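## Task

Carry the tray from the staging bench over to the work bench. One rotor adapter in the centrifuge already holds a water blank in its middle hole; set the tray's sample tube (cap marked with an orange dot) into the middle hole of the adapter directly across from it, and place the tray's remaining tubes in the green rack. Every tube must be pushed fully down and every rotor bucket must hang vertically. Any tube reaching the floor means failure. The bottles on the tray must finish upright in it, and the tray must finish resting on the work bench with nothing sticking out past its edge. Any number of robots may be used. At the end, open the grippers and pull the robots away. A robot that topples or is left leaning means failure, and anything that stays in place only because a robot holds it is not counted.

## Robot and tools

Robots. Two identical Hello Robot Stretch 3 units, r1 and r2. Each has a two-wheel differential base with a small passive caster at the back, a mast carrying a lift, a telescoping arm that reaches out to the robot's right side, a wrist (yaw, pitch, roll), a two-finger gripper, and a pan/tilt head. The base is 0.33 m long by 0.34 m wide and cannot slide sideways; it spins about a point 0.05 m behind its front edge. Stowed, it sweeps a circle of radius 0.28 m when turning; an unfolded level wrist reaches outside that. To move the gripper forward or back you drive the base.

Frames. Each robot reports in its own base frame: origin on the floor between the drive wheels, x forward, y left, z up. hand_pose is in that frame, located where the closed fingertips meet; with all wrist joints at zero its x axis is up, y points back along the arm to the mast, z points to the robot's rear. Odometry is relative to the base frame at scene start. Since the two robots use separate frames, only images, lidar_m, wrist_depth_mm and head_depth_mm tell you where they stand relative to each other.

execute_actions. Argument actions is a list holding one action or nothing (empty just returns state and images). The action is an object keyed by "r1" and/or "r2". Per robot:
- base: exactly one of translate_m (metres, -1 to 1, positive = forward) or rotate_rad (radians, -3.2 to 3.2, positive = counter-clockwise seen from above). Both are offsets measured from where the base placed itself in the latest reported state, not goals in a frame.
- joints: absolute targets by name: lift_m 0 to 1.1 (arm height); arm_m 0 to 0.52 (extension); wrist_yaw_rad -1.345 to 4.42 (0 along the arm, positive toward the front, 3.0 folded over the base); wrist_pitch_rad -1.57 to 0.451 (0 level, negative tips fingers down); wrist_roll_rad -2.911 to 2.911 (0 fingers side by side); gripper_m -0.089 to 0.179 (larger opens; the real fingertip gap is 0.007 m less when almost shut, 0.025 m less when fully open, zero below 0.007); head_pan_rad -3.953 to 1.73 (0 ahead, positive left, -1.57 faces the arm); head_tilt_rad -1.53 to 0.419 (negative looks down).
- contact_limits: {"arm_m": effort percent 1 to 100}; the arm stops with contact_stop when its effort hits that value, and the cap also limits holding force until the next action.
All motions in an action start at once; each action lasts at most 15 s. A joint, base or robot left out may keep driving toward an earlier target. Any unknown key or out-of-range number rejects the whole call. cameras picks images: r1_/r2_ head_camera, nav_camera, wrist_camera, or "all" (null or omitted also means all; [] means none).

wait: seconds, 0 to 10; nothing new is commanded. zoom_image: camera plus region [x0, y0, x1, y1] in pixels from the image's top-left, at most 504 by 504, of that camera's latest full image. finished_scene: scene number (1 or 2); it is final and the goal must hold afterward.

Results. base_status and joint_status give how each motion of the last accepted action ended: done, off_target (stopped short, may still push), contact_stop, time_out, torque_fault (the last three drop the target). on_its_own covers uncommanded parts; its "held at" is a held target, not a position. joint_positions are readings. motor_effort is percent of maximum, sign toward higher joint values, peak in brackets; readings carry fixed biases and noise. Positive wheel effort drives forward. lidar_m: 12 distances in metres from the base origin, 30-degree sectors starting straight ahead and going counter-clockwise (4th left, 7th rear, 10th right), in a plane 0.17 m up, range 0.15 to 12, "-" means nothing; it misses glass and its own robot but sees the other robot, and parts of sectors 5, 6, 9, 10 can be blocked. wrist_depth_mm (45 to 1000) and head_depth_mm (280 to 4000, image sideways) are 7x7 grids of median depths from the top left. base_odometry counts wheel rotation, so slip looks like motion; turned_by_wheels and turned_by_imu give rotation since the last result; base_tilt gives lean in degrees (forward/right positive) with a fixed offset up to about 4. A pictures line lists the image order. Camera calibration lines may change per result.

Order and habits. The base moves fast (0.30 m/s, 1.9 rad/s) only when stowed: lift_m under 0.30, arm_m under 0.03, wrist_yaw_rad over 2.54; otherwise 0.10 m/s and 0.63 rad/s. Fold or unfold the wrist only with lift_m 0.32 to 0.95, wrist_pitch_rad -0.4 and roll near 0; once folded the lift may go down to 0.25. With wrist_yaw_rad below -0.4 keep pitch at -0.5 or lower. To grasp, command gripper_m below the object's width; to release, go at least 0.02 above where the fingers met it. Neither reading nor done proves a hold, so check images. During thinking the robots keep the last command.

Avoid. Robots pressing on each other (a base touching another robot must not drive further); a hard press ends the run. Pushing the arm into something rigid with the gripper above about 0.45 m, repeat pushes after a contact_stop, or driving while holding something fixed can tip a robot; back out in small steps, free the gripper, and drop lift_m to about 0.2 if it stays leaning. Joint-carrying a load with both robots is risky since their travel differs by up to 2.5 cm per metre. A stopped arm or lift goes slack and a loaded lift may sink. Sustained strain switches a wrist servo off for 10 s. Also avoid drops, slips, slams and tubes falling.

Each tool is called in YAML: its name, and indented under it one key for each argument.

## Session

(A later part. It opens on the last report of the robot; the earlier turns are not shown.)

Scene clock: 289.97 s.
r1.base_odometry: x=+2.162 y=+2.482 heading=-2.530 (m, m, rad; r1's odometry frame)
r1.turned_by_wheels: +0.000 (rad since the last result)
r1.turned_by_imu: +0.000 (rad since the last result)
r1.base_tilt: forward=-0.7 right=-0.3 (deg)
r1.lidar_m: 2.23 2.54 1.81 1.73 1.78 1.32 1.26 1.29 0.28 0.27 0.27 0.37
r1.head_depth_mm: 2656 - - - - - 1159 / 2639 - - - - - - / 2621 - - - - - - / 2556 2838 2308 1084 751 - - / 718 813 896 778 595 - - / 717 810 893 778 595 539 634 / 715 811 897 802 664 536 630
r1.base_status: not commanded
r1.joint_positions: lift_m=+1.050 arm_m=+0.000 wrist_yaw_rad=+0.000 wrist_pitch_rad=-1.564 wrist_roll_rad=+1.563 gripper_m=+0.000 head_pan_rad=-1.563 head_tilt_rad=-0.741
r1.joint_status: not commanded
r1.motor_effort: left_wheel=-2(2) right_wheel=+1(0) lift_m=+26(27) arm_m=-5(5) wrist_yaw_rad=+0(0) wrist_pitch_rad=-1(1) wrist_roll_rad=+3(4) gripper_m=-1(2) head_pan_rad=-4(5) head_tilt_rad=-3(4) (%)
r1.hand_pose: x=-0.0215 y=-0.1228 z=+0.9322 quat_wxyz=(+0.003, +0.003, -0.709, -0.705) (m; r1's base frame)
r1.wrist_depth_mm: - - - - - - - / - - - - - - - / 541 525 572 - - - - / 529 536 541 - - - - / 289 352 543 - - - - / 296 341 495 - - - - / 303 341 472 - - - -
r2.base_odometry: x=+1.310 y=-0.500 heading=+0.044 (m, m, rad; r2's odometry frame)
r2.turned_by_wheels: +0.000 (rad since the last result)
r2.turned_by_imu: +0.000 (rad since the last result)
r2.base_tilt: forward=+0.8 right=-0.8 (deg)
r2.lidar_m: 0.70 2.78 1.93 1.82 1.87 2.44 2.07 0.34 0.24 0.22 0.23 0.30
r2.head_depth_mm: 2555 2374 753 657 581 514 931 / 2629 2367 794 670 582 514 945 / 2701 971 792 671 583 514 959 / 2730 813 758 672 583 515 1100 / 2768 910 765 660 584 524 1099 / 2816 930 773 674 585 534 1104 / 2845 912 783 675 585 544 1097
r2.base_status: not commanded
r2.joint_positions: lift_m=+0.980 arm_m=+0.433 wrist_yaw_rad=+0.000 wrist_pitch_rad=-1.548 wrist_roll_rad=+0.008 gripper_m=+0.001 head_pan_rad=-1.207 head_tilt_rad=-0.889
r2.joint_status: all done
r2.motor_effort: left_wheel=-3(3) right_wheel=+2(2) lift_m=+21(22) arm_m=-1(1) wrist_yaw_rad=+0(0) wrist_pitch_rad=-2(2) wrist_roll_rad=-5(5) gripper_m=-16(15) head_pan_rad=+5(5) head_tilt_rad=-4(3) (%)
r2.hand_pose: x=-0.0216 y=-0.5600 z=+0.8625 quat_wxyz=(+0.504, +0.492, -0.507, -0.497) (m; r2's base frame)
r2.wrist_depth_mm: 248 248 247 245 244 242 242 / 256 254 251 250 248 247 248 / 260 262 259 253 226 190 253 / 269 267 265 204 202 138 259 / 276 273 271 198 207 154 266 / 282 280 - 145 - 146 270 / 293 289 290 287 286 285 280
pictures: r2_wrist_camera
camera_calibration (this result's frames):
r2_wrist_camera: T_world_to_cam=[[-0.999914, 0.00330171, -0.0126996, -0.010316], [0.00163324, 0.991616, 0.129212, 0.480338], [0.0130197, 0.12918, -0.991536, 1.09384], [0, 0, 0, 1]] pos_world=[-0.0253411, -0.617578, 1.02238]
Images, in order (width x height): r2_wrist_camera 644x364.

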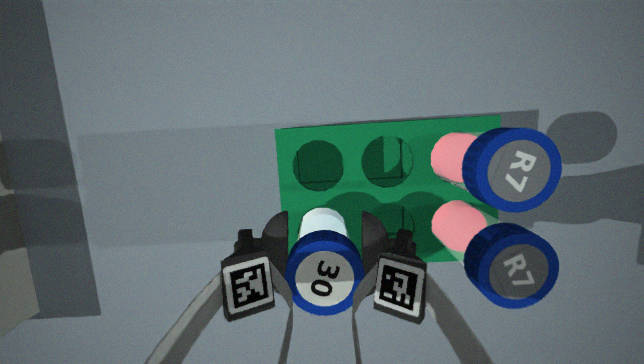

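execute_actions:
  actions:
    - {"r2":{"joints":{"gripper_m":0.057}}}
  cameras: ["r2_wrist_camera"]

execute_actions:
  actions:
    - {"r2":{"joints":{"lift_m":1.08}}}
  cameras: []

execute_actions:
  actions:
    - {"r2":{"base":{"translate_m":0.474},"joints":{"arm_m":0.484,"wrist_roll_rad":1.564,"gripper_m":0.062}}}
  cameras: []

execute_actions:
  actions:
    - {"r2":{"joints":{"lift_m":1.02}}}
  cameras: ["r2_wrist_camera"]

Scene clock: 293.57 s.
r1.base_odometry: x=+2.162 y=+2.482 heading=-2.530 (m, m, rad; r1's odometry frame)
r1.turned_by_wheels: +0.000 (rad since the last result)
r1.turned_by_imu: +0.000 (rad since the last result)
r1.base_tilt: forward=-0.8 right=-0.3 (deg)
r1.lidar_m: 2.24 2.54 1.81 1.74 1.78 1.31 1.25 1.29 0.28 0.27 0.28 0.37
r1.head_depth_mm: 2649 - - - - - 1151 / 2633 - - - - - - / 2615 - - - - - - / 2547 2845 2344 1091 750 - - / 719 813 894 779 598 - - / 716 809 892 776 594 538 635 / 717 809 899 804 667 536 630
r1.base_status: not commanded
r1.joint_positions: lift_m=+1.050 arm_m=+0.000 wrist_yaw_rad=+0.000 wrist_pitch_rad=-1.564 wrist_roll_rad=+1.563 gripper_m=+0.000 head_pan_rad=-1.563 head_tilt_rad=-0.741
r1.joint_status: not commanded
r1.motor_effort: left_wheel=-1(1) right_wheel=+0(1) lift_m=+27(27) arm_m=-5(5) wrist_yaw_rad=+0(0) wrist_pitch_rad=-1(1) wrist_roll_rad=+3(4) gripper_m=-1(1) head_pan_rad=-4(4) head_tilt_rad=-3(3) (%)
r1.hand_pose: x=-0.0215 y=-0.1228 z=+0.9322 quat_wxyz=(+0.003, +0.003, -0.709, -0.705) (m; r1's base frame)
r1.wrist_depth_mm: - - - - - - - / - - - - - - - / 536 529 571 - - - - / 534 536 542 - - - - / 293 347 546 - - - - / 297 342 497 - - - - / 307 340 467 - - - -
r2.base_odometry: x=+1.310 y=-0.500 heading=+0.044 (m, m, rad; r2's odometry frame)
r2.turned_by_wheels: +0.000 (rad since the last result)
r2.turned_by_imu: +0.000 (rad since the last result)
r2.base_tilt: forward=+0.7 right=-0.8 (deg)
r2.lidar_m: 0.70 2.78 1.93 1.82 1.86 2.44 2.07 0.34 0.24 0.22 0.23 0.30
r2.head_depth_mm: 2581 2343 683 656 582 513 930 / 2609 2347 793 672 582 513 944 / 2699 968 792 672 583 514 956 / 2715 814 759 673 583 515 1099 / 2758 907 766 661 584 523 1102 / 2797 930 772 673 584 534 1100 / 2849 909 783 674 585 543 1100
r2.base_status: not commanded
r2.joint_positions: lift_m=+0.980 arm_m=+0.433 wrist_yaw_rad=+0.000 wrist_pitch_rad=-1.549 wrist_roll_rad=+0.008 gripper_m=+0.057 head_pan_rad=-1.207 head_tilt_rad=-0.889
r2.joint_status: all done
r2.motor_effort: left_wheel=-3(3) right_wheel=+2(2) lift_m=+21(22) arm_m=-1(1) wrist_yaw_rad=+0(0) wrist_pitch_rad=-1(2) wrist_roll_rad=-5(5) gripper_m=+0(92) head_pan_rad=+4(4) head_tilt_rad=-4(4) (%)
r2.hand_pose: x=-0.0216 y=-0.5597 z=+0.8625 quat_wxyz=(+0.503, +0.493, -0.507, -0.497) (m; r2's base frame)
r2.wrist_depth_mm: 249 248 247 245 243 243 241 / 255 253 251 250 252 248 247 / 260 260 258 256 198 189 254 / 269 267 266 203 202 137 259 / 275 274 272 203 208 153 267 / 282 282 - 148 - 145 273 / 291 291 289 286 286 286 283
pictures: r2_wrist_camera
camera_calibration (this result's frames):
r2_wrist_camera: T_world_to_cam=[[-0.999914, 0.00331938, -0.0126957, -0.0103101], [0.00163429, 0.991446, 0.130504, 0.478794], [0.0130203, 0.130472, -0.991367, 1.09439], [0, 0, 0, 1]] pos_world=[-0.0253411, -0.617452, 1.02233]
Images, in order (width x height): r2_wrist_camera 644x364.

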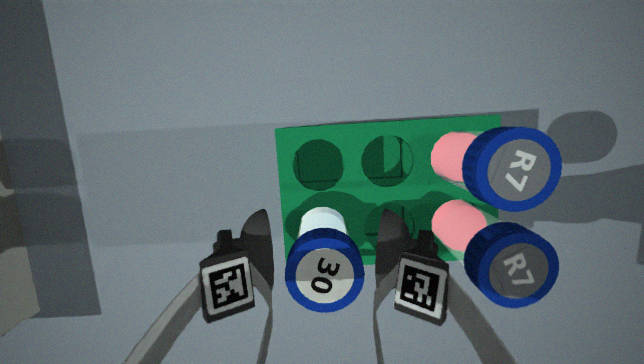

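Scene clock: 295.30 s.
r1.base_odometry: x=+2.162 y=+2.482 heading=-2.530 (m, m, rad; r1's odometry frame)
r1.turned_by_wheels: +0.000 (rad since the last result)
r1.turned_by_imu: +0.000 (rad since the last result)
r1.base_tilt: forward=-0.7 right=-0.3 (deg)
r1.lidar_m: 2.23 2.53 1.81 1.73 1.78 1.32 1.26 1.29 0.28 0.27 0.27 0.37
r1.head_depth_mm: 2652 - - - - - 1152 / 2643 - - - - - - / 2625 - - - - - - / 2569 2860 2339 1089 750 - - / 719 813 894 777 597 - - / 717 809 888 777 595 538 634 / 717 809 897 805 667 536 630
r1.base_status: not commanded
r1.joint_positions: lift_m=+1.050 arm_m=+0.000 wrist_yaw_rad=+0.000 wrist_pitch_rad=-1.564 wrist_roll_rad=+1.563 gripper_m=+0.000 head_pan_rad=-1.563 head_tilt_rad=-0.741
r1.joint_status: not commanded
r1.motor_effort: left_wheel=-2(1) right_wheel=+1(0) lift_m=+26(26) arm_m=-6(5) wrist_yaw_rad=+0(0) wrist_pitch_rad=-1(1) wrist_roll_rad=+4(4) gripper_m=-1(2) head_pan_rad=-4(4) head_tilt_rad=-3(3) (%)
r1.hand_pose: x=-0.0215 y=-0.1228 z=+0.9322 quat_wxyz=(+0.003, +0.003, -0.709, -0.705) (m; r1's base frame)
r1.wrist_depth_mm: - - - - - - - / - - - - - - - / 528 535 572 - - - - / 535 533 523 - - - - / 292 354 537 - - - - / 296 339 505 - - - - / 305 343 479 - - - -
r2.base_odometry: x=+1.310 y=-0.500 heading=+0.044 (m, m, rad; r2's odometry frame)
r2.turned_by_wheels: +0.000 (rad since the last result)
r2.turned_by_imu: +0.000 (rad since the last result)
r2.base_tilt: forward=+0.8 right=-0.7 (deg)
r2.lidar_m: 0.70 2.78 1.93 1.83 1.86 2.44 2.07 0.34 0.24 0.22 0.23 0.30
r2.head_depth_mm: 2551 2432 772 655 581 513 930 / 2626 2369 795 671 582 514 942 / 2696 970 794 672 583 514 958 / 2708 813 757 672 583 515 1099 / 2755 908 767 660 584 524 1098 / 2815 931 770 675 585 533 1102 / 2891 912 781 675 585 543 1100
r2.base_status: not commanded
r2.joint_positions: lift_m=+1.080 arm_m=+0.433 wrist_yaw_rad=+0.000 wrist_pitch_rad=-1.549 wrist_roll_rad=+0.008 gripper_m=+0.057 head_pan_rad=-1.207 head_tilt_rad=-0.889
r2.joint_status: all done
r2.motor_effort: left_wheel=-3(3) right_wheel=+2(2) lift_m=+46(47) arm_m=-1(1) wrist_yaw_rad=+1(1) wrist_pitch_rad=-1(1) wrist_roll_rad=-5(5) gripper_m=+1(0) head_pan_rad=+5(5) head_tilt_rad=-4(4) (%)
r2.hand_pose: x=-0.0216 y=-0.5597 z=+0.9615 quat_wxyz=(+0.503, +0.493, -0.507, -0.497) (m; r2's base frame)
r2.wrist_depth_mm: 319 343 337 342 337 335 333 / 316 354 351 349 350 347 345 / 320 361 356 353 299 351 357 / 329 371 368 304 298 364 365 / 343 385 377 377 375 376 373 / 350 397 - 390 - 382 - / 404 407 401 400 396 393 -
pictures: none
No camera images: the call's "cameras" was empty. Leave "cameras" out to get every camera's image.

Scene clock: 301.27 s.
r1.base_odometry: x=+2.162 y=+2.482 heading=-2.530 (m, m, rad; r1's odometry frame)
r1.turned_by_wheels: +0.000 (rad since the last result)
r1.turned_by_imu: +0.000 (rad since the last result)
r1.base_tilt: forward=-0.8 right=-0.3 (deg)
r1.lidar_m: 2.23 2.52 1.81 1.73 1.78 1.31 1.25 1.29 0.28 0.27 0.27 0.37
r1.head_depth_mm: 2639 - - - - - 1155 / 2648 - - - - - - / 2625 - - - - - - / 2541 2869 2320 1082 750 - - / 718 811 898 778 596 - - / 717 809 893 778 595 538 634 / 718 810 896 805 666 536 630
r1.base_status: not commanded
r1.joint_positions: lift_m=+1.050 arm_m=+0.000 wrist_yaw_rad=+0.000 wrist_pitch_rad=-1.564 wrist_roll_rad=+1.563 gripper_m=+0.000 head_pan_rad=-1.563 head_tilt_rad=-0.741
r1.joint_status: not commanded
r1.motor_effort: left_wheel=+0(1) right_wheel=+1(1) lift_m=+27(26) arm_m=-6(5) wrist_yaw_rad=+0(1) wrist_pitch_rad=-1(1) wrist_roll_rad=+4(4) gripper_m=-2(2) head_pan_rad=-4(4) head_tilt_rad=-3(3) (%)
r1.hand_pose: x=-0.0215 y=-0.1228 z=+0.9322 quat_wxyz=(+0.003, +0.003, -0.709, -0.705) (m; r1's base frame)
r1.wrist_depth_mm: - - - - - - - / - - - - - - - / 524 538 569 - - - - / 536 540 535 - - - - / 293 351 556 - - - - / 299 340 506 - - - - / 301 340 470 - - - -
r2.base_odometry: x=+1.783 y=-0.479 heading=+0.044 (m, m, rad; r2's odometry frame)
r2.turned_by_wheels: +0.000 (rad since the last result)
r2.turned_by_imu: -0.001 (rad since the last result)
r2.base_tilt: forward=+0.8 right=-0.9 (deg)
r2.lidar_m: 0.60 2.80 1.97 1.86 1.90 2.48 2.55 0.29 0.20 0.19 0.20 0.26
r2.head_depth_mm: 2525 2360 632 583 581 513 466 / 2602 2353 773 607 582 513 474 / 2660 2365 793 672 582 514 482 / 2697 2375 794 671 583 514 943 / 2723 970 795 672 584 515 974 / 2815 974 796 674 585 515 1080 / 2833 974 797 675 584 516 1102
r2.base_status: done
r2.joint_positions: lift_m=+1.080 arm_m=+0.484 wrist_yaw_rad=+0.000 wrist_pitch_rad=-1.549 wrist_roll_rad=+1.556 gripper_m=+0.062 head_pan_rad=-1.207 head_tilt_rad=-0.889
r2.joint_status: all done
r2.motor_effort: left_wheel=-3(1) right_wheel=+2(8) lift_m=+45(45) arm_m=+3(3) wrist_yaw_rad=+2(1) wrist_pitch_rad=-1(1) wrist_roll_rad=+5(6) gripper_m=+0(35) head_pan_rad=+5(5) head_tilt_rad=-5(4) (%)
r2.hand_pose: x=-0.0215 y=-0.6099 z=+0.9615 quat_wxyz=(+0.005, +0.005, -0.714, -0.700) (m; r2's base frame)
r2.wrist_depth_mm: 313 306 338 314 334 331 334 / 358 349 347 335 343 334 340 / 363 357 351 351 352 342 355 / 374 365 365 304 359 317 360 / - 375 374 312 308 220 373 / - 350 - 381 - 224 376 / - 404 405 398 399 394 394
pictures: none
No camera images: the call's "cameras" was empty. Leave "cameras" out to get every camera's image.

Scene clock: 302.63 s.
r1.base_odometry: x=+2.162 y=+2.482 heading=-2.530 (m, m, rad; r1's odometry frame)
r1.turned_by_wheels: +0.000 (rad since the last result)
r1.turned_by_imu: +0.000 (rad since the last result)
r1.base_tilt: forward=-0.6 right=-0.2 (deg)
r1.lidar_m: 2.24 2.53 1.81 1.73 1.78 1.31 1.25 1.29 0.28 0.27 0.28 0.37
r1.head_depth_mm: 2642 - - - - - 1148 / 2641 - - - - - - / 2607 - - - - - - / 2541 2863 2305 1091 751 - - / 720 811 897 778 597 - - / 717 811 889 778 594 538 633 / 716 809 894 802 666 534 629
r1.base_status: not commanded
r1.joint_positions: lift_m=+1.050 arm_m=+0.000 wrist_yaw_rad=+0.000 wrist_pitch_rad=-1.564 wrist_roll_rad=+1.563 gripper_m=+0.000 head_pan_rad=-1.563 head_tilt_rad=-0.741
r1.joint_status: not commanded
r1.motor_effort: left_wheel=+0(1) right_wheel=+1(1) lift_m=+26(27) arm_m=-6(6) wrist_yaw_rad=+0(1) wrist_pitch_rad=-1(1) wrist_roll_rad=+4(4) gripper_m=-2(1) head_pan_rad=-5(5) head_tilt_rad=-4(3) (%)
r1.hand_pose: x=-0.0215 y=-0.1228 z=+0.9322 quat_wxyz=(+0.003, +0.003, -0.709, -0.705) (m; r1's base frame)
r1.wrist_depth_mm: - - - - - - - / - - - - - - - / 539 534 555 - - - - / 545 546 543 - - - - / 296 350 556 - - - - / 298 336 494 - - - - / 304 339 469 - - - -
r2.base_odometry: x=+1.783 y=-0.479 heading=+0.044 (m, m, rad; r2's odometry frame)
r2.turned_by_wheels: +0.000 (rad since the last result)
r2.turned_by_imu: +0.000 (rad since the last result)
r2.base_tilt: forward=+0.7 right=-0.8 (deg)
r2.lidar_m: 0.60 2.79 1.96 1.86 1.89 2.47 2.54 0.29 0.20 0.19 0.20 0.26
r2.head_depth_mm: 2549 2356 548 582 580 513 466 / 2581 2357 772 609 582 513 474 / 2641 2353 794 671 583 514 482 / 2699 2363 794 672 583 513 940 / 2741 974 795 672 583 515 973 / 2806 972 796 675 584 516 1085 / 2822 975 796 674 585 516 1101
r2.base_status: not commanded
r2.joint_positions: lift_m=+1.020 arm_m=+0.484 wrist_yaw_rad=+0.000 wrist_pitch_rad=-1.549 wrist_roll_rad=+1.556 gripper_m=+0.062 head_pan_rad=-1.207 head_tilt_rad=-0.889
r2.joint_status: all done
r2.motor_effort: left_wheel=-3(3) right_wheel=+2(2) lift_m=+22(41) arm_m=+3(4) wrist_yaw_rad=+0(1) wrist_pitch_rad=-1(1) wrist_roll_rad=+5(5) gripper_m=+0(0) head_pan_rad=+5(5) head_tilt_rad=-4(3) (%)
r2.hand_pose: x=-0.0215 y=-0.6099 z=+0.9025 quat_wxyz=(+0.005, +0.005, -0.714, -0.700) (m; r2's base frame)
r2.wrist_depth_mm: 272 282 278 223 276 275 275 / 283 291 287 282 285 283 282 / 279 299 294 293 293 291 289 / 277 307 306 245 296 274 297 / 274 316 313 184 306 192 172 / 279 311 - 257 - 173 160 / 339 341 334 335 328 178 140
pictures: r2_wrist_camera
camera_calibration (this result's frames):
r2_wrist_camera: T_world_to_cam=[[-0.0188716, 0.999232, -0.0343283, 0.638467], [0.988405, 0.023819, 0.149963, -0.0631112], [0.150665, -0.0311003, -0.988096, 1.04207], [0, 0, 0, 1]] pos_world=[-0.0825753, -0.604065, 1.06105]
Images, in order (width x height): r2_wrist_camera 644x364.

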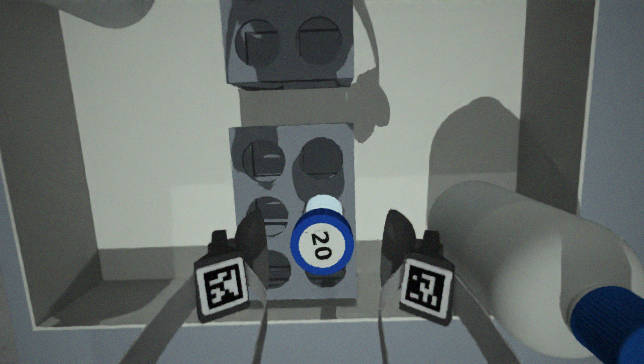

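execute_actions:
  actions:
    - {"r2":{"joints":{"lift_m":0.985,"gripper_m":0.056}}}
  cameras: ["r2_wrist_camera"]

execute_actions:
  actions:
    - {"r2":{"joints":{"gripper_m":0}}}
  cameras: []

execute_actions:
  actions:
    - {"r2":{"joints":{"lift_m":1.1}}}
  cameras: ["r2_wrist_camera"]

execute_actions:
  actions:
    - {"r2":{"base":{"translate_m":-0.472},"joints":{"arm_m":0.475,"wrist_roll_rad":0}}}
  cameras: []

execute_actions:
  actions:
    - {"r2":{"joints":{"lift_m":1.035}}}
  cameras: ["r2_wrist_camera"]

Scene clock: 305.13 s.
r1.base_odometry: x=+2.162 y=+2.482 heading=-2.530 (m, m, rad; r1's odometry frame)
r1.turned_by_wheels: +0.000 (rad since the last result)
r1.turned_by_imu: +0.000 (rad since the last result)
r1.base_tilt: forward=-0.8 right=-0.4 (deg)
r1.lidar_m: 2.23 2.53 1.81 1.73 1.78 1.31 1.25 1.29 0.28 0.27 0.28 0.37
r1.head_depth_mm: 2633 - - - - - 1153 / 2628 - - - - - - / 2629 - - - - - - / 2562 2817 2323 1087 750 - - / 718 813 896 778 598 - - / 718 811 891 776 595 539 632 / 715 808 899 804 666 537 629
r1.base_status: not commanded
r1.joint_positions: lift_m=+1.050 arm_m=+0.000 wrist_yaw_rad=+0.000 wrist_pitch_rad=-1.564 wrist_roll_rad=+1.563 gripper_m=+0.000 head_pan_rad=-1.563 head_tilt_rad=-0.741
r1.joint_status: not commanded
r1.motor_effort: left_wheel=-1(1) right_wheel=+1(1) lift_m=+26(26) arm_m=-5(6) wrist_yaw_rad=+0(1) wrist_pitch_rad=-1(1) wrist_roll_rad=+4(4) gripper_m=-2(1) head_pan_rad=-5(5) head_tilt_rad=-4(4) (%)
r1.hand_pose: x=-0.0215 y=-0.1228 z=+0.9322 quat_wxyz=(+0.003, +0.003, -0.709, -0.705) (m; r1's base frame)
r1.wrist_depth_mm: - - - - - - - / - - - - - - - / 530 524 575 - - - - / 533 534 541 - - - - / 293 352 545 - - - - / 297 337 496 - - - - / 307 341 460 - - - -
r2.base_odometry: x=+1.783 y=-0.479 heading=+0.044 (m, m, rad; r2's odometry frame)
r2.turned_by_wheels: +0.000 (rad since the last result)
r2.turned_by_imu: +0.000 (rad since the last result)
r2.base_tilt: forward=+0.8 right=-0.8 (deg)
r2.lidar_m: 0.60 2.79 1.97 1.86 1.90 2.48 2.55 0.29 0.20 0.19 0.20 0.26
r2.head_depth_mm: 2512 2355 541 582 581 513 466 / 2596 2362 774 609 582 514 474 / 2651 2369 792 671 583 514 481 / 2704 2357 793 672 583 514 944 / 2731 974 795 674 584 515 974 / 2826 972 797 674 584 515 1083 / 2840 973 799 675 585 516 1100
r2.base_status: not commanded
r2.joint_positions: lift_m=+0.986 arm_m=+0.484 wrist_yaw_rad=+0.000 wrist_pitch_rad=-1.549 wrist_roll_rad=+1.556 gripper_m=+0.056 head_pan_rad=-1.207 head_tilt_rad=-0.889
r2.joint_status: all done
r2.motor_effort: left_wheel=-3(3) right_wheel=+2(2) lift_m=+21(22) arm_m=+3(3) wrist_yaw_rad=+1(0) wrist_pitch_rad=-1(1) wrist_roll_rad=+5(5) gripper_m=+0(38) head_pan_rad=+5(5) head_tilt_rad=-4(4) (%)
r2.hand_pose: x=-0.0215 y=-0.6099 z=+0.8675 quat_wxyz=(+0.005, +0.005, -0.714, -0.700) (m; r2's base frame)
r2.wrist_depth_mm: 250 250 219 221 246 246 203 / 257 257 254 229 252 249 204 / 264 264 259 257 259 256 205 / 270 273 242 207 263 258 217 / 274 277 273 209 272 193 157 / 271 286 - 150 - 167 132 / 236 234 225 225 230 157 129
pictures: r2_wrist_camera
camera_calibration (this result's frames):
r2_wrist_camera: T_world_to_cam=[[-0.01886, 0.999233, -0.0343282, 0.637267], [0.988405, 0.0238075, 0.149963, -0.0578714], [0.150665, -0.0311019, -0.988095, 1.0075], [0, 0, 0, 1]] pos_world=[-0.0825753, -0.604065, 1.02606]
Images, in order (width x height): r2_wrist_camera 644x364.

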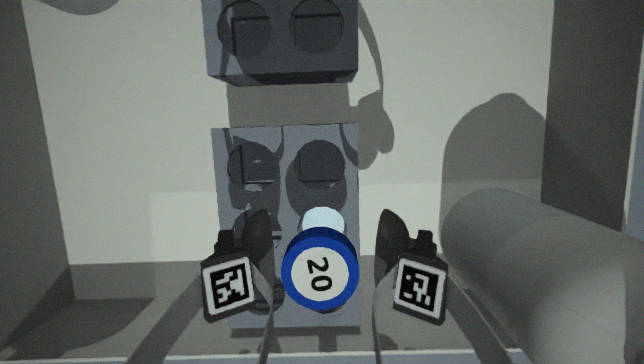

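Scene clock: 306.17 s.
r1.base_odometry: x=+2.162 y=+2.482 heading=-2.530 (m, m, rad; r1's odometry frame)
r1.turned_by_wheels: +0.000 (rad since the last result)
r1.turned_by_imu: +0.000 (rad since the last result)
r1.base_tilt: forward=-0.7 right=-0.2 (deg)
r1.lidar_m: 2.24 2.53 1.81 1.73 1.78 1.31 1.26 1.28 0.28 0.27 0.28 0.37
r1.head_depth_mm: 2646 - - - - - 1149 / 2637 - - - - - - / 2625 - - - - - - / 2535 2829 2324 1086 752 - - / 719 809 897 779 597 - - / 718 812 893 776 594 537 634 / 716 809 897 802 665 537 629
r1.base_status: not commanded
r1.joint_positions: lift_m=+1.050 arm_m=+0.000 wrist_yaw_rad=+0.000 wrist_pitch_rad=-1.564 wrist_roll_rad=+1.563 gripper_m=+0.000 head_pan_rad=-1.563 head_tilt_rad=-0.741
r1.joint_status: not commanded
r1.motor_effort: left_wheel=-1(1) right_wheel=+1(1) lift_m=+27(27) arm_m=-6(5) wrist_yaw_rad=+0(1) wrist_pitch_rad=-1(1) wrist_roll_rad=+4(4) gripper_m=+0(2) head_pan_rad=-4(5) head_tilt_rad=-4(4) (%)
r1.hand_pose: x=-0.0215 y=-0.1228 z=+0.9322 quat_wxyz=(+0.003, +0.003, -0.709, -0.705) (m; r1's base frame)
r1.wrist_depth_mm: - - - - - - - / - - - - - - - / 538 531 575 - - - - / 538 536 546 - - - - / 291 350 548 - - - - / 296 337 499 - - - - / 303 342 466 - - - -
r2.base_odometry: x=+1.783 y=-0.479 heading=+0.044 (m, m, rad; r2's odometry frame)
r2.turned_by_wheels: +0.000 (rad since the last result)
r2.turned_by_imu: +0.000 (rad since the last result)
r2.base_tilt: forward=+0.7 right=-0.8 (deg)
r2.lidar_m: 0.60 2.80 1.96 1.86 1.90 2.48 2.55 0.29 0.20 0.19 0.20 0.26
r2.head_depth_mm: 2508 2367 542 582 582 514 466 / 2588 2361 774 609 582 513 474 / 2664 2362 789 671 583 515 482 / 2693 2362 795 674 583 515 943 / 2716 969 795 672 584 515 978 / 2800 972 794 674 584 516 1081 / 2832 976 797 674 584 516 1100
r2.base_status: not commanded
r2.joint_positions: lift_m=+0.986 arm_m=+0.484 wrist_yaw_rad=+0.000 wrist_pitch_rad=-1.549 wrist_roll_rad=+1.556 gripper_m=+0.001 head_pan_rad=-1.207 head_tilt_rad=-0.889
r2.joint_status: all done
r2.motor_effort: left_wheel=-3(3) right_wheel=+2(2) lift_m=+21(21) arm_m=+4(3) wrist_yaw_rad=+0(0) wrist_pitch_rad=-1(1) wrist_roll_rad=+5(5) gripper_m=-16(100) head_pan_rad=+5(5) head_tilt_rad=-4(4) (%)
r2.hand_pose: x=-0.0215 y=-0.6099 z=+0.8675 quat_wxyz=(+0.005, +0.005, -0.714, -0.700) (m; r2's base frame)
r2.wrist_depth_mm: 250 251 220 221 244 245 202 / 257 257 255 227 251 250 205 / 264 263 260 256 258 257 207 / 270 268 244 208 266 261 218 / 275 277 274 208 271 192 156 / 276 287 - 146 - 169 132 / 236 236 223 225 231 175 129
pictures: none
No camera images: the call's "cameras" was empty. Leave "cameras" out to get every camera's image.

Scene clock: 308.03 s.
r1.base_odometry: x=+2.162 y=+2.482 heading=-2.530 (m, m, rad; r1's odometry frame)
r1.turned_by_wheels: +0.000 (rad since the last result)
r1.turned_by_imu: +0.000 (rad since the last result)
r1.base_tilt: forward=-0.8 right=-0.3 (deg)
r1.lidar_m: 2.24 2.53 1.81 1.73 1.78 1.32 1.25 1.30 0.28 0.27 0.28 0.37
r1.head_depth_mm: 2626 - - - - - 1158 / 2635 - - - - - - / 2639 - - - - - - / 2557 2884 2333 1090 753 - - / 718 810 895 778 597 - - / 716 812 893 779 594 538 634 / 718 807 895 803 665 537 629
r1.base_status: not commanded
r1.joint_positions: lift_m=+1.050 arm_m=+0.000 wrist_yaw_rad=+0.000 wrist_pitch_rad=-1.564 wrist_roll_rad=+1.563 gripper_m=+0.000 head_pan_rad=-1.563 head_tilt_rad=-0.741
r1.joint_status: not commanded
r1.motor_effort: left_wheel=+0(1) right_wheel=+1(1) lift_m=+26(26) arm_m=-6(5) wrist_yaw_rad=+0(0) wrist_pitch_rad=-1(1) wrist_roll_rad=+4(4) gripper_m=-1(2) head_pan_rad=-4(5) head_tilt_rad=-4(3) (%)
r1.hand_pose: x=-0.0215 y=-0.1228 z=+0.9322 quat_wxyz=(+0.003, +0.003, -0.709, -0.705) (m; r1's base frame)
r1.wrist_depth_mm: - - - - - - - / - - - - - - - / 543 536 570 - - - - / 545 535 534 - - - - / 294 351 543 - - - - / 297 338 507 - - - - / 304 337 475 - - - -
r2.base_odometry: x=+1.783 y=-0.479 heading=+0.044 (m, m, rad; r2's odometry frame)
r2.turned_by_wheels: +0.000 (rad since the last result)
r2.turned_by_imu: +0.000 (rad since the last result)
r2.base_tilt: forward=+0.7 right=-0.7 (deg)
r2.lidar_m: 0.60 2.79 1.97 1.85 1.90 2.48 2.55 0.29 0.20 0.19 0.20 0.26
r2.head_depth_mm: 2535 2345 617 582 580 513 466 / 2579 2360 774 610 582 513 474 / 2645 2375 792 671 582 514 481 / 2710 2369 794 673 583 515 942 / 2751 970 795 673 584 515 973 / 2802 971 796 675 585 515 1084 / 2854 976 797 675 585 516 1101
r2.base_status: not commanded
r2.joint_positions: lift_m=+1.099 arm_m=+0.484 wrist_yaw_rad=+0.000 wrist_pitch_rad=-1.549 wrist_roll_rad=+1.556 gripper_m=+0.001 head_pan_rad=-1.207 head_tilt_rad=-0.889
r2.joint_status: all done
r2.motor_effort: left_wheel=-3(2) right_wheel=+2(2) lift_m=+46(50) arm_m=+3(3) wrist_yaw_rad=+1(0) wrist_pitch_rad=-1(1) wrist_roll_rad=+5(5) gripper_m=-16(16) head_pan_rad=+4(5) head_tilt_rad=-4(5) (%)
r2.hand_pose: x=-0.0215 y=-0.6099 z=+0.9815 quat_wxyz=(+0.005, +0.005, -0.714, -0.700) (m; r2's base frame)
r2.wrist_depth_mm: 367 306 356 329 350 351 350 / 378 367 366 359 359 357 361 / - 375 375 369 374 374 373 / - 383 387 322 382 372 380 / - 385 393 215 315 238 395 / - 421 - 146 - 259 407 / - 429 427 421 424 418 410
pictures: r2_wrist_camera
camera_calibration (this result's frames):
r2_wrist_camera: T_world_to_cam=[[-0.0188475, 0.999233, -0.0343363, 0.641196], [0.988405, 0.0237964, 0.149963, -0.0749723], [0.150665, -0.0311118, -0.988095, 1.12012], [0, 0, 0, 1]] pos_world=[-0.0825753, -0.60407, 1.14005]
Images, in order (width x height): r2_wrist_camera 644x364.

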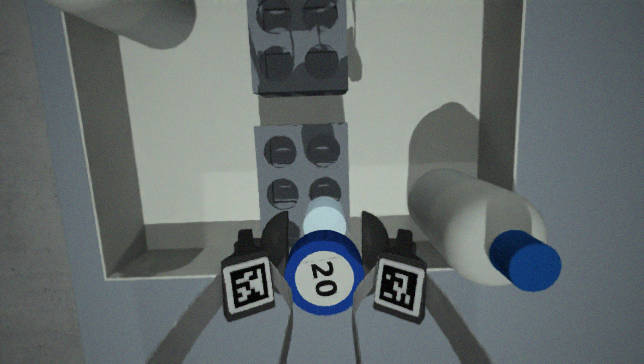

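Scene clock: 313.83 s.
r1.base_odometry: x=+2.162 y=+2.482 heading=-2.530 (m, m, rad; r1's odometry frame)
r1.turned_by_wheels: +0.000 (rad since the last result)
r1.turned_by_imu: +0.000 (rad since the last result)
r1.base_tilt: forward=-0.7 right=-0.3 (deg)
r1.lidar_m: 2.24 2.53 1.81 1.73 1.78 1.31 1.25 1.29 0.28 0.27 0.28 0.37
r1.head_depth_mm: 2651 - - - - - 1156 / 2650 - - - - - - / 2654 - - - - - - / 2539 2853 2318 1086 751 - - / 720 811 896 776 596 - - / 716 812 895 778 594 538 634 / 717 812 897 802 666 536 630
r1.base_status: not commanded
r1.joint_positions: lift_m=+1.050 arm_m=+0.000 wrist_yaw_rad=+0.000 wrist_pitch_rad=-1.564 wrist_roll_rad=+1.563 gripper_m=+0.000 head_pan_rad=-1.563 head_tilt_rad=-0.741
r1.joint_status: not commanded
r1.motor_effort: left_wheel=-1(1) right_wheel=+1(2) lift_m=+26(26) arm_m=-5(6) wrist_yaw_rad=+0(0) wrist_pitch_rad=-2(1) wrist_roll_rad=+4(4) gripper_m=-3(1) head_pan_rad=-5(5) head_tilt_rad=-3(3) (%)
r1.hand_pose: x=-0.0215 y=-0.1228 z=+0.9322 quat_wxyz=(+0.003, +0.003, -0.709, -0.705) (m; r1's base frame)
r1.wrist_depth_mm: - - - - - - - / - - - - - - - / 543 526 573 - - - - / 546 546 546 - - - - / 291 347 552 - - - - / 298 336 492 - - - - / 307 340 476 - - - -
r2.base_odometry: x=+1.312 y=-0.500 heading=+0.044 (m, m, rad; r2's odometry frame)
r2.turned_by_wheels: +0.000 (rad since the last result)
r2.turned_by_imu: +0.001 (rad since the last result)
r2.base_tilt: forward=+0.8 right=-0.8 (deg)
r2.lidar_m: 0.70 2.78 1.93 1.82 1.86 2.44 2.07 0.34 0.24 0.22 0.23 0.30
r2.head_depth_mm: 2542 2281 753 656 581 513 930 / 2601 2375 792 671 583 514 944 / 2673 966 793 671 582 514 959 / 2694 811 757 672 582 514 1099 / 2787 911 765 660 583 523 1101 / 2824 930 773 675 584 533 1095 / 2851 905 772 676 585 544 1103
r2.base_status: done
r2.joint_positions: lift_m=+1.099 arm_m=+0.475 wrist_yaw_rad=+0.000 wrist_pitch_rad=-1.549 wrist_roll_rad=+0.008 gripper_m=+0.001 head_pan_rad=-1.207 head_tilt_rad=-0.889
r2.joint_status: all done
r2.motor_effort: left_wheel=-3(7) right_wheel=+2(4) lift_m=+46(46) arm_m=-1(1) wrist_yaw_rad=+0(1) wrist_pitch_rad=-1(1) wrist_roll_rad=-5(7) gripper_m=-16(15) head_pan_rad=+5(5) head_tilt_rad=-4(5) (%)
r2.hand_pose: x=-0.0216 y=-0.6017 z=+0.9815 quat_wxyz=(+0.503, +0.492, -0.507, -0.497) (m; r2's base frame)
r2.wrist_depth_mm: 332 361 361 360 359 353 358 / 333 370 375 366 361 366 - / 341 379 381 379 376 370 - / 342 393 387 383 326 381 - / 400 399 405 214 326 390 - / 409 411 - 146 - 406 - / 428 429 423 422 420 417 -
pictures: none
No camera images: the call's "cameras" was empty. Leave "cameras" out to get every camera's image.

Scene clock: 315.27 s.
r1.base_odometry: x=+2.162 y=+2.482 heading=-2.530 (m, m, rad; r1's odometry frame)
r1.turned_by_wheels: +0.000 (rad since the last result)
r1.turned_by_imu: +0.000 (rad since the last result)
r1.base_tilt: forward=-0.8 right=-0.3 (deg)
r1.lidar_m: 2.24 2.53 1.81 1.73 1.78 1.31 1.25 1.29 0.28 0.27 0.28 0.37
r1.head_depth_mm: 2646 - - - - - 1153 / 2667 - - - - - - / 2642 - - - - - - / 2555 2852 2330 1088 750 - - / 719 814 898 779 597 - - / 719 810 891 776 593 539 635 / 717 809 897 804 665 535 630
r1.base_status: not commanded
r1.joint_positions: lift_m=+1.050 arm_m=+0.000 wrist_yaw_rad=+0.000 wrist_pitch_rad=-1.564 wrist_roll_rad=+1.563 gripper_m=+0.000 head_pan_rad=-1.563 head_tilt_rad=-0.741
r1.joint_status: not commanded
r1.motor_effort: left_wheel=-1(0) right_wheel=+0(0) lift_m=+26(26) arm_m=-5(5) wrist_yaw_rad=+0(0) wrist_pitch_rad=-1(1) wrist_roll_rad=+4(4) gripper_m=-2(2) head_pan_rad=-5(5) head_tilt_rad=-3(3) (%)
r1.hand_pose: x=-0.0215 y=-0.1228 z=+0.9322 quat_wxyz=(+0.003, +0.003, -0.709, -0.705) (m; r1's base frame)
r1.wrist_depth_mm: - - - - - - - / - - - - - - - / 535 538 587 - - - - / 540 548 552 - - - - / 294 350 545 - - - - / 299 338 499 - - - - / 302 339 472 - - - -
r2.base_odometry: x=+1.312 y=-0.500 heading=+0.044 (m, m, rad; r2's odometry frame)
r2.turned_by_wheels: +0.000 (rad since the last result)
r2.turned_by_imu: +0.000 (rad since the last result)
r2.base_tilt: forward=+0.7 right=-0.9 (deg)
r2.lidar_m: 0.70 2.78 1.94 1.82 1.86 2.44 2.08 0.34 0.24 0.22 0.23 0.30
r2.head_depth_mm: 2561 2386 666 657 581 513 929 / 2612 2348 790 669 584 514 942 / 2675 970 793 672 582 514 960 / 2693 812 759 674 583 515 1099 / 2755 908 766 660 584 523 1095 / 2822 929 773 675 584 534 1099 / 2858 906 773 674 585 544 1101
r2.base_status: not commanded
r2.joint_positions: lift_m=+1.035 arm_m=+0.475 wrist_yaw_rad=+0.000 wrist_pitch_rad=-1.549 wrist_roll_rad=+0.008 gripper_m=+0.001 head_pan_rad=-1.207 head_tilt_rad=-0.889
r2.joint_status: all done
r2.motor_effort: left_wheel=-3(3) right_wheel=+2(2) lift_m=+22(45) arm_m=-1(1) wrist_yaw_rad=+0(1) wrist_pitch_rad=-1(1) wrist_roll_rad=-5(6) gripper_m=-16(15) head_pan_rad=+5(5) head_tilt_rad=-4(4) (%)
r2.hand_pose: x=-0.0216 y=-0.6017 z=+0.9175 quat_wxyz=(+0.503, +0.492, -0.507, -0.497) (m; r2's base frame)
r2.wrist_depth_mm: 300 300 301 295 298 293 291 / 310 309 308 307 304 301 300 / 313 317 316 316 310 310 307 / 310 326 326 315 260 318 315 / 308 333 333 215 254 323 324 / 303 345 - 145 - 329 334 / 308 351 352 350 347 345 340
pictures: r2_wrist_camera
camera_calibration (this result's frames):
r2_wrist_camera: T_world_to_cam=[[-0.999913, 0.00361363, -0.0127019, -0.00928969], [0.00192535, 0.991447, 0.130495, 0.513277], [0.0130648, 0.130459, -0.991368, 1.1544], [0, 0, 0, 1]] pos_world=[-0.0253591, -0.659455, 1.07733]
Images, in order (width x height): r2_wrist_camera 644x364.

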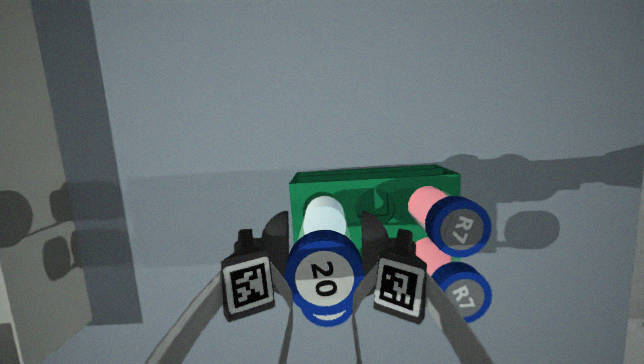

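execute_actions:
  actions:
    - {"r2":{"base":{"translate_m":0.001},"joints":{"lift_m":1.01,"arm_m":0.473}}}
  cameras: ["r2_wrist_camera"]

execute_actions:
  actions:
    - {"r2":{"joints":{"lift_m":0.98}}}
  cameras: ["r2_wrist_camera"]

execute_actions:
  actions:
    - {"r2":{"joints":{"gripper_m":0.057}}}
  cameras: ["r2_wrist_camera"]

execute_actions:
  actions:
    - {"r2":{"joints":{"lift_m":1.09}},"r1":{"base":{"rotate_rad":0.25}}}
  cameras: ["r2_wrist_camera","r2_head_camera","r1_nav_camera"]

Scene clock: 318.33 s.
r1.base_odometry: x=+2.162 y=+2.482 heading=-2.530 (m, m, rad; r1's odometry frame)
r1.turned_by_wheels: +0.000 (rad since the last result)
r1.turned_by_imu: +0.000 (rad since the last result)
r1.base_tilt: forward=-0.7 right=-0.3 (deg)
r1.lidar_m: 2.24 2.53 1.81 1.73 1.78 1.31 1.25 1.29 0.28 0.27 0.27 0.37
r1.head_depth_mm: 2633 - - - - - 1155 / 2635 - - - - - - / 2626 - - - - - - / 2546 2859 2316 1085 753 - - / 718 811 896 780 598 - - / 716 812 889 778 594 539 632 / 715 809 897 805 666 536 628
r1.base_status: not commanded
r1.joint_positions: lift_m=+1.050 arm_m=+0.000 wrist_yaw_rad=+0.000 wrist_pitch_rad=-1.564 wrist_roll_rad=+1.563 gripper_m=+0.000 head_pan_rad=-1.563 head_tilt_rad=-0.741
r1.joint_status: not commanded
r1.motor_effort: left_wheel=-1(1) right_wheel=+1(0) lift_m=+26(27) arm_m=-6(5) wrist_yaw_rad=-1(1) wrist_pitch_rad=-1(1) wrist_roll_rad=+4(4) gripper_m=-1(1) head_pan_rad=-5(4) head_tilt_rad=-3(4) (%)
r1.hand_pose: x=-0.0215 y=-0.1228 z=+0.9322 quat_wxyz=(+0.003, +0.003, -0.709, -0.705) (m; r1's base frame)
r1.wrist_depth_mm: - - - - - - - / - - - - - - - / 537 531 564 - - - - / 534 549 540 - - - - / 291 347 557 - - - - / 296 338 495 - - - - / 300 339 467 - - - -
r2.base_odometry: x=+1.313 y=-0.500 heading=+0.044 (m, m, rad; r2's odometry frame)
r2.turned_by_wheels: +0.000 (rad since the last result)
r2.turned_by_imu: +0.000 (rad since the last result)
r2.base_tilt: forward=+0.7 right=-0.7 (deg)
r2.lidar_m: 0.70 2.77 1.94 1.82 1.86 2.44 2.08 0.34 0.24 0.22 0.23 0.30
r2.head_depth_mm: 2565 2360 665 655 582 513 928 / 2624 2358 792 670 581 514 943 / 2706 970 791 673 582 514 962 / 2695 811 757 672 583 515 1101 / 2766 911 765 659 584 523 1098 / 2820 930 774 674 584 534 1100 / 2839 907 775 673 585 543 1099
r2.base_status: done
r2.joint_positions: lift_m=+1.010 arm_m=+0.473 wrist_yaw_rad=+0.000 wrist_pitch_rad=-1.549 wrist_roll_rad=+0.008 gripper_m=+0.001 head_pan_rad=-1.207 head_tilt_rad=-0.889
r2.joint_status: all done
r2.motor_effort: left_wheel=-3(6) right_wheel=+2(7) lift_m=+21(23) arm_m=-1(0) wrist_yaw_rad=+1(0) wrist_pitch_rad=-1(1) wrist_roll_rad=-5(5) gripper_m=-15(16) head_pan_rad=+5(4) head_tilt_rad=-4(4) (%)
r2.hand_pose: x=-0.0216 y=-0.5997 z=+0.8925 quat_wxyz=(+0.503, +0.493, -0.507, -0.497) (m; r2's base frame)
r2.wrist_depth_mm: 279 276 274 273 272 271 269 / 285 285 282 282 281 280 275 / 291 292 288 289 286 287 281 / 297 299 298 288 234 290 290 / 302 305 301 217 236 175 300 / 303 315 - 146 - 303 303 / 309 325 324 319 319 316 314
pictures: r2_wrist_camera
camera_calibration (this result's frames):
r2_wrist_camera: T_world_to_cam=[[-0.999913, 0.00346527, -0.0126988, -0.00970619], [0.00177866, 0.991447, 0.130495, 0.514551], [0.0130424, 0.130461, -0.991368, 1.12935], [0, 0, 0, 1]] pos_world=[-0.02535, -0.657453, 1.05234]
Images, in order (width x height): r2_wrist_camera 644x364.

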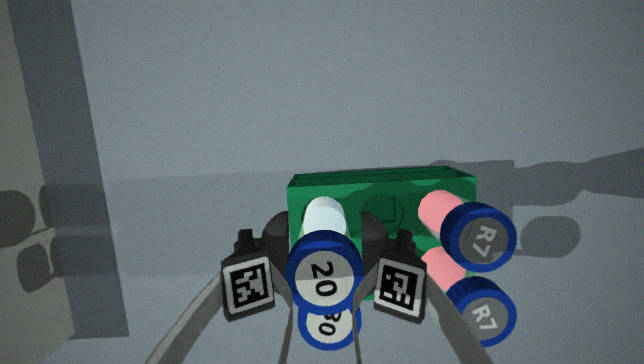

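Scene clock: 319.40 s.
r1.base_odometry: x=+2.162 y=+2.482 heading=-2.530 (m, m, rad; r1's odometry frame)
r1.turned_by_wheels: +0.000 (rad since the last result)
r1.turned_by_imu: +0.000 (rad since the last result)
r1.base_tilt: forward=-0.8 right=-0.3 (deg)
r1.lidar_m: 2.24 2.54 1.82 1.73 1.78 1.31 1.25 1.29 0.28 0.27 0.28 0.37
r1.head_depth_mm: 2630 - - - - - 1150 / 2627 - - - - - - / 2636 - - - - - - / 2535 2869 2321 1093 751 - - / 718 811 895 780 597 - - / 719 811 889 778 595 538 634 / 716 811 898 804 666 537 629
r1.base_status: not commanded
r1.joint_positions: lift_m=+1.050 arm_m=+0.000 wrist_yaw_rad=+0.000 wrist_pitch_rad=-1.564 wrist_roll_rad=+1.563 gripper_m=+0.000 head_pan_rad=-1.563 head_tilt_rad=-0.741
r1.joint_status: not commanded
r1.motor_effort: left_wheel=-1(1) right_wheel=+1(0) lift_m=+26(27) arm_m=-6(5) wrist_yaw_rad=+0(0) wrist_pitch_rad=-1(1) wrist_roll_rad=+4(4) gripper_m=-2(2) head_pan_rad=-5(5) head_tilt_rad=-4(3) (%)
r1.hand_pose: x=-0.0215 y=-0.1228 z=+0.9322 quat_wxyz=(+0.003, +0.003, -0.709, -0.705) (m; r1's base frame)
r1.wrist_depth_mm: - - - - - - - / - - - - - - - / 535 534 571 - - - - / 544 542 541 - - - - / 292 353 547 - - - - / 298 337 497 - - - - / 303 341 471 - - - -
r2.base_odometry: x=+1.313 y=-0.500 heading=+0.044 (m, m, rad; r2's odometry frame)
r2.turned_by_wheels: +0.000 (rad since the last result)
r2.turned_by_imu: +0.000 (rad since the last result)
r2.base_tilt: forward=+0.9 right=-0.8 (deg)
r2.lidar_m: 0.70 2.78 1.93 1.83 1.86 2.44 2.08 0.34 0.24 0.22 0.23 0.30
r2.head_depth_mm: 2577 2329 674 656 582 514 928 / 2623 2355 793 671 582 513 946 / 2671 970 792 670 582 514 961 / 2711 813 759 672 583 515 1096 / 2775 911 765 660 584 523 1100 / 2824 930 771 674 584 532 1101 / 2872 905 774 674 585 543 1097
r2.base_status: not commanded
r2.joint_positions: lift_m=+0.980 arm_m=+0.473 wrist_yaw_rad=+0.000 wrist_pitch_rad=-1.549 wrist_roll_rad=+0.008 gripper_m=+0.001 head_pan_rad=-1.207 head_tilt_rad=-0.889
r2.joint_status: all done
r2.motor_effort: left_wheel=-3(3) right_wheel=+2(2) lift_m=+21(22) arm_m=-1(1) wrist_yaw_rad=+1(0) wrist_pitch_rad=-1(1) wrist_roll_rad=-5(5) gripper_m=-16(15) head_pan_rad=+5(5) head_tilt_rad=-4(4) (%)
r2.hand_pose: x=-0.0216 y=-0.5997 z=+0.8625 quat_wxyz=(+0.503, +0.493, -0.507, -0.497) (m; r2's base frame)
r2.wrist_depth_mm: 248 247 246 245 246 241 241 / 255 254 251 250 249 248 247 / 263 258 259 257 256 255 254 / 270 265 268 260 232 259 262 / 274 278 272 205 205 145 268 / 284 281 - 145 - 145 274 / 291 289 291 153 286 151 281
pictures: r2_wrist_camera
camera_calibration (this result's frames):
r2_wrist_camera: T_world_to_cam=[[-0.999913, 0.00346524, -0.0126988, -0.0100871], [0.00177863, 0.991447, 0.130495, 0.518465], [0.0130424, 0.130461, -0.991368, 1.09962], [0, 0, 0, 1]] pos_world=[-0.02535, -0.657453, 1.02234]
Images, in order (width x height): r2_wrist_camera 644x364.

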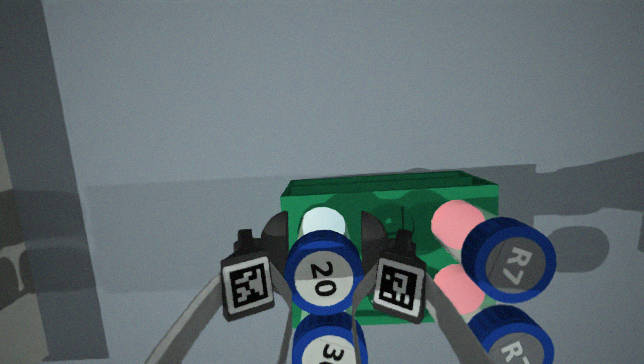

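Scene clock: 320.47 s.
r1.base_odometry: x=+2.162 y=+2.482 heading=-2.530 (m, m, rad; r1's odometry frame)
r1.turned_by_wheels: +0.000 (rad since the last result)
r1.turned_by_imu: +0.000 (rad since the last result)
r1.base_tilt: forward=-0.8 right=-0.2 (deg)
r1.lidar_m: 2.23 2.53 1.81 1.73 1.78 1.31 1.26 1.29 0.28 0.27 0.27 0.37
r1.head_depth_mm: 2658 - - - - - 1155 / 2626 - - - - - - / 2598 - - - - - - / 2543 2833 2306 1087 750 - - / 719 810 894 780 598 - - / 719 811 893 780 595 539 634 / 716 808 896 803 665 535 629
r1.base_status: not commanded
r1.joint_positions: lift_m=+1.050 arm_m=+0.000 wrist_yaw_rad=+0.000 wrist_pitch_rad=-1.564 wrist_roll_rad=+1.563 gripper_m=+0.000 head_pan_rad=-1.563 head_tilt_rad=-0.741
r1.joint_status: not commanded
r1.motor_effort: left_wheel=-1(1) right_wheel=+0(2) lift_m=+26(27) arm_m=-6(6) wrist_yaw_rad=+0(0) wrist_pitch_rad=-1(1) wrist_roll_rad=+4(4) gripper_m=-1(3) head_pan_rad=-5(5) head_tilt_rad=-3(3) (%)
r1.hand_pose: x=-0.0215 y=-0.1228 z=+0.9322 quat_wxyz=(+0.003, +0.003, -0.709, -0.705) (m; r1's base frame)
r1.wrist_depth_mm: - - - - - - - / - - - - - - - / 529 527 567 - - - - / 543 547 547 - - - - / 293 350 553 - - - - / 298 339 504 - - - - / 304 339 473 - - - -
r2.base_odometry: x=+1.313 y=-0.500 heading=+0.044 (m, m, rad; r2's odometry frame)
r2.turned_by_wheels: +0.000 (rad since the last result)
r2.turned_by_imu: +0.000 (rad since the last result)
r2.base_tilt: forward=+0.7 right=-0.8 (deg)
r2.lidar_m: 0.70 2.78 1.93 1.82 1.87 2.44 2.07 0.34 0.24 0.22 0.23 0.30
r2.head_depth_mm: 2556 2309 672 656 581 513 930 / 2610 2373 791 671 582 514 942 / 2674 970 794 672 582 514 962 / 2723 810 757 672 582 514 1099 / 2772 911 768 660 584 523 1097 / 2812 927 773 673 584 533 1102 / 2846 907 774 675 585 544 1100
r2.base_status: not commanded
r2.joint_positions: lift_m=+0.980 arm_m=+0.473 wrist_yaw_rad=+0.000 wrist_pitch_rad=-1.550 wrist_roll_rad=+0.008 gripper_m=+0.057 head_pan_rad=-1.207 head_tilt_rad=-0.889
r2.joint_status: all done
r2.motor_effort: left_wheel=-3(3) right_wheel=+1(2) lift_m=+21(21) arm_m=-1(1) wrist_yaw_rad=+0(1) wrist_pitch_rad=-1(1) wrist_roll_rad=-5(5) gripper_m=+1(94) head_pan_rad=+5(5) head_tilt_rad=-4(4) (%)
r2.hand_pose: x=-0.0216 y=-0.5996 z=+0.8625 quat_wxyz=(+0.503, +0.493, -0.507, -0.497) (m; r2's base frame)
r2.wrist_depth_mm: 248 249 245 246 244 240 242 / 254 255 253 249 249 249 246 / 262 261 259 259 255 254 253 / 269 268 265 258 233 260 260 / 277 276 271 206 205 145 267 / 286 282 - 147 - 145 272 / 288 291 292 153 284 152 282
pictures: r2_wrist_camera
camera_calibration (this result's frames):
r2_wrist_camera: T_world_to_cam=[[-0.999913, 0.00347239, -0.0126972, -0.0100845], [0.0017792, 0.99138, 0.131006, 0.517851], [0.0130426, 0.130972, -0.9913, 1.09986], [0, 0, 0, 1]] pos_world=[-0.02535, -0.657403, 1.02232]
Images, in order (width x height): r2_wrist_camera 644x364.

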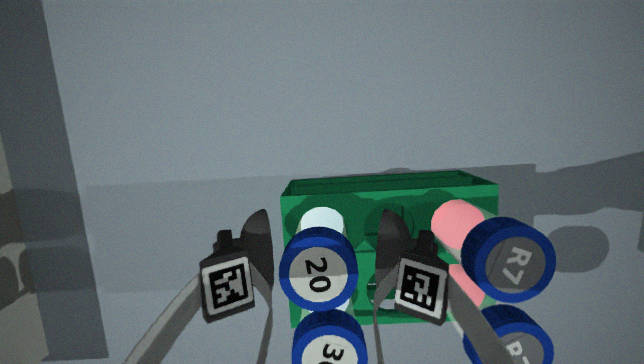

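Scene clock: 322.30 s.
r1.base_odometry: x=+2.162 y=+2.482 heading=-2.280 (m, m, rad; r1's odometry frame)
r1.turned_by_wheels: +0.250 (rad since the last result)
r1.turned_by_imu: +0.251 (rad since the last result)
r1.base_tilt: forward=-0.8 right=-0.3 (deg)
r1.lidar_m: 3.73 2.06 1.74 1.73 1.49 1.25 1.25 1.41 0.27 0.27 0.30 0.50
r1.head_depth_mm: 2501 - - - - - 1155 / 708 - - - - - - / 722 - - - - - - / 740 831 923 791 599 - - / 757 857 935 798 591 - - / 775 879 955 792 652 576 687 / 791 890 918 791 584 592 726
r1.base_status: done
r1.joint_positions: lift_m=+1.050 arm_m=+0.000 wrist_yaw_rad=+0.000 wrist_pitch_rad=-1.564 wrist_roll_rad=+1.563 gripper_m=+0.000 head_pan_rad=-1.563 head_tilt_rad=-0.741
r1.joint_status: not commanded
r1.motor_effort: left_wheel=-2(5) right_wheel=+1(5) lift_m=+27(26) arm_m=-6(5) wrist_yaw_rad=+0(1) wrist_pitch_rad=-1(1) wrist_roll_rad=+4(4) gripper_m=-1(2) head_pan_rad=-4(4) head_tilt_rad=-3(3) (%)
r1.hand_pose: x=-0.0215 y=-0.1228 z=+0.9322 quat_wxyz=(+0.003, +0.003, -0.709, -0.705) (m; r1's base frame)
r1.wrist_depth_mm: 509 - - - - - - / 530 527 517 - - - - / 282 372 526 - - - - / 287 333 544 - - - - / 291 351 583 - - - - / 298 370 617 - - - - / 306 390 638 - - - -
r2.base_odometry: x=+1.313 y=-0.500 heading=+0.044 (m, m, rad; r2's odometry frame)
r2.turned_by_wheels: +0.000 (rad since the last result)
r2.turned_by_imu: +0.000 (rad since the last result)
r2.base_tilt: forward=+0.7 right=-0.8 (deg)
r2.lidar_m: 0.70 2.78 1.94 1.83 1.86 2.44 2.07 0.34 0.24 0.22 0.23 0.30
r2.head_depth_mm: 2545 2349 722 656 582 513 929 / 2613 2364 791 671 583 514 942 / 2683 969 792 673 583 514 960 / 2708 812 758 672 584 515 1097 / 2778 910 767 660 585 524 1102 / 2829 930 772 673 584 533 1098 / 2857 905 773 673 584 543 1102
r2.base_status: not commanded
r2.joint_positions: lift_m=+1.090 arm_m=+0.473 wrist_yaw_rad=+0.000 wrist_pitch_rad=-1.550 wrist_roll_rad=+0.008 gripper_m=+0.057 head_pan_rad=-1.207 head_tilt_rad=-0.889
r2.joint_status: all done
r2.motor_effort: left_wheel=-2(3) right_wheel=+2(2) lift_m=+45(47) arm_m=-1(1) wrist_yaw_rad=+1(1) wrist_pitch_rad=-1(1) wrist_roll_rad=-5(5) gripper_m=+1(1) head_pan_rad=+5(4) head_tilt_rad=-4(4) (%)
r2.hand_pose: x=-0.0216 y=-0.5996 z=+0.9715 quat_wxyz=(+0.503, +0.493, -0.507, -0.497) (m; r2's base frame)
r2.wrist_depth_mm: 322 354 351 347 346 347 344 / 324 362 363 361 356 352 353 / 321 371 371 369 367 361 366 / 348 379 382 351 312 373 - / 391 389 391 322 265 381 - / 395 401 - 395 - 395 - / 420 411 414 409 406 408 -
pictures: r1_nav_camera (sideways: a quarter turn counterclockwise sets it upright), r2_head_camera (sideways: a quarter turn clockwise sets it upright), r2_wrist_camera
camera_calibration (this result's frames):
r1_nav_camera: T_world_to_cam=[[-0.00846454, -0.671473, 0.74098, -0.923991], [-0.999227, -0.0227634, -0.0320427, 0.0997936], [0.038383, -0.740679, -0.670762, 0.833364], [0, 0, 0, 1]] pos_world=[0.0599084, -0.000908554, 1.24685]
r2_head_camera: T_world_to_cam=[[-0.242587, 0.717318, -0.653151, 0.864268], [0.946894, 0.321543, 0.00144635, -0.00569984], [0.211054, -0.618114, -0.757226, 0.936888], [0, 0, 0, 1]] pos_world=[0.0173234, -0.0390184, 1.27394]
r2_wrist_camera: T_world_to_cam=[[-0.999913, 0.00347265, -0.0126972, -0.00870033], [0.00177946, 0.99138, 0.131006, 0.503571], [0.0130427, 0.130972, -0.9913, 1.20791], [0, 0, 0, 1]] pos_world=[-0.02535, -0.657403, 1.13132]
Images, in order (width x height): r1_nav_camera 672x504, r2_head_camera 896x504, r2_wrist_camera 644x364.

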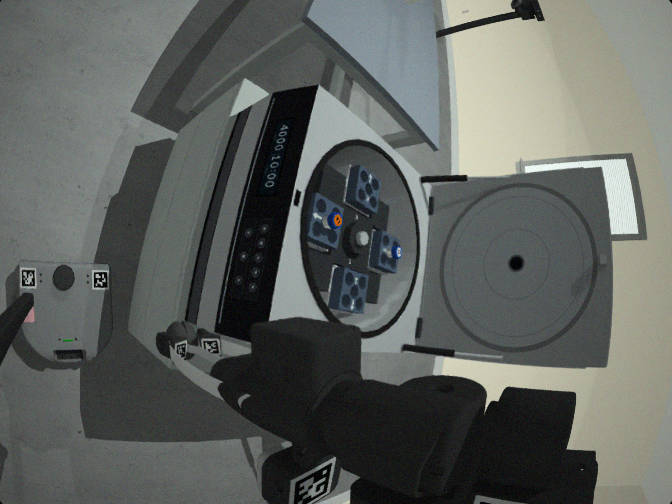

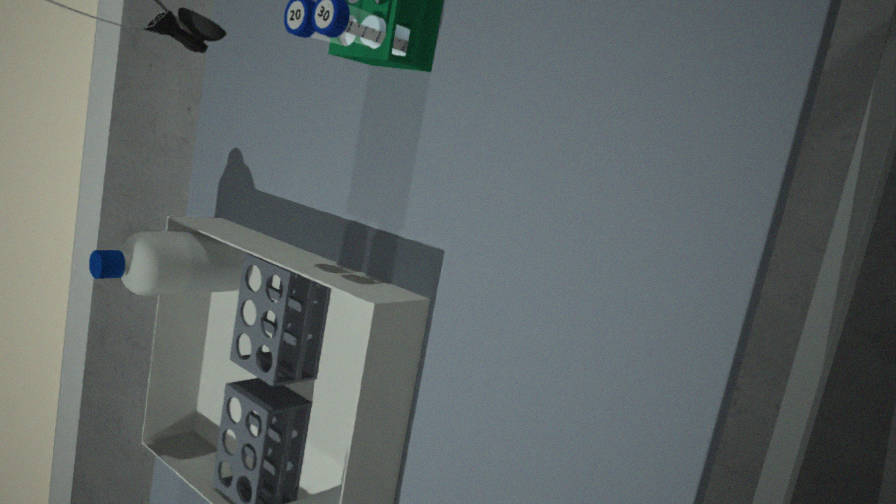

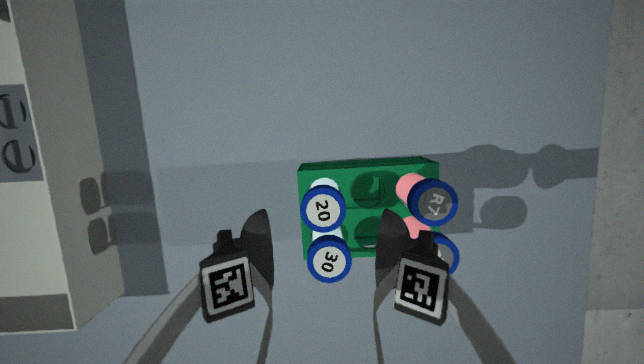

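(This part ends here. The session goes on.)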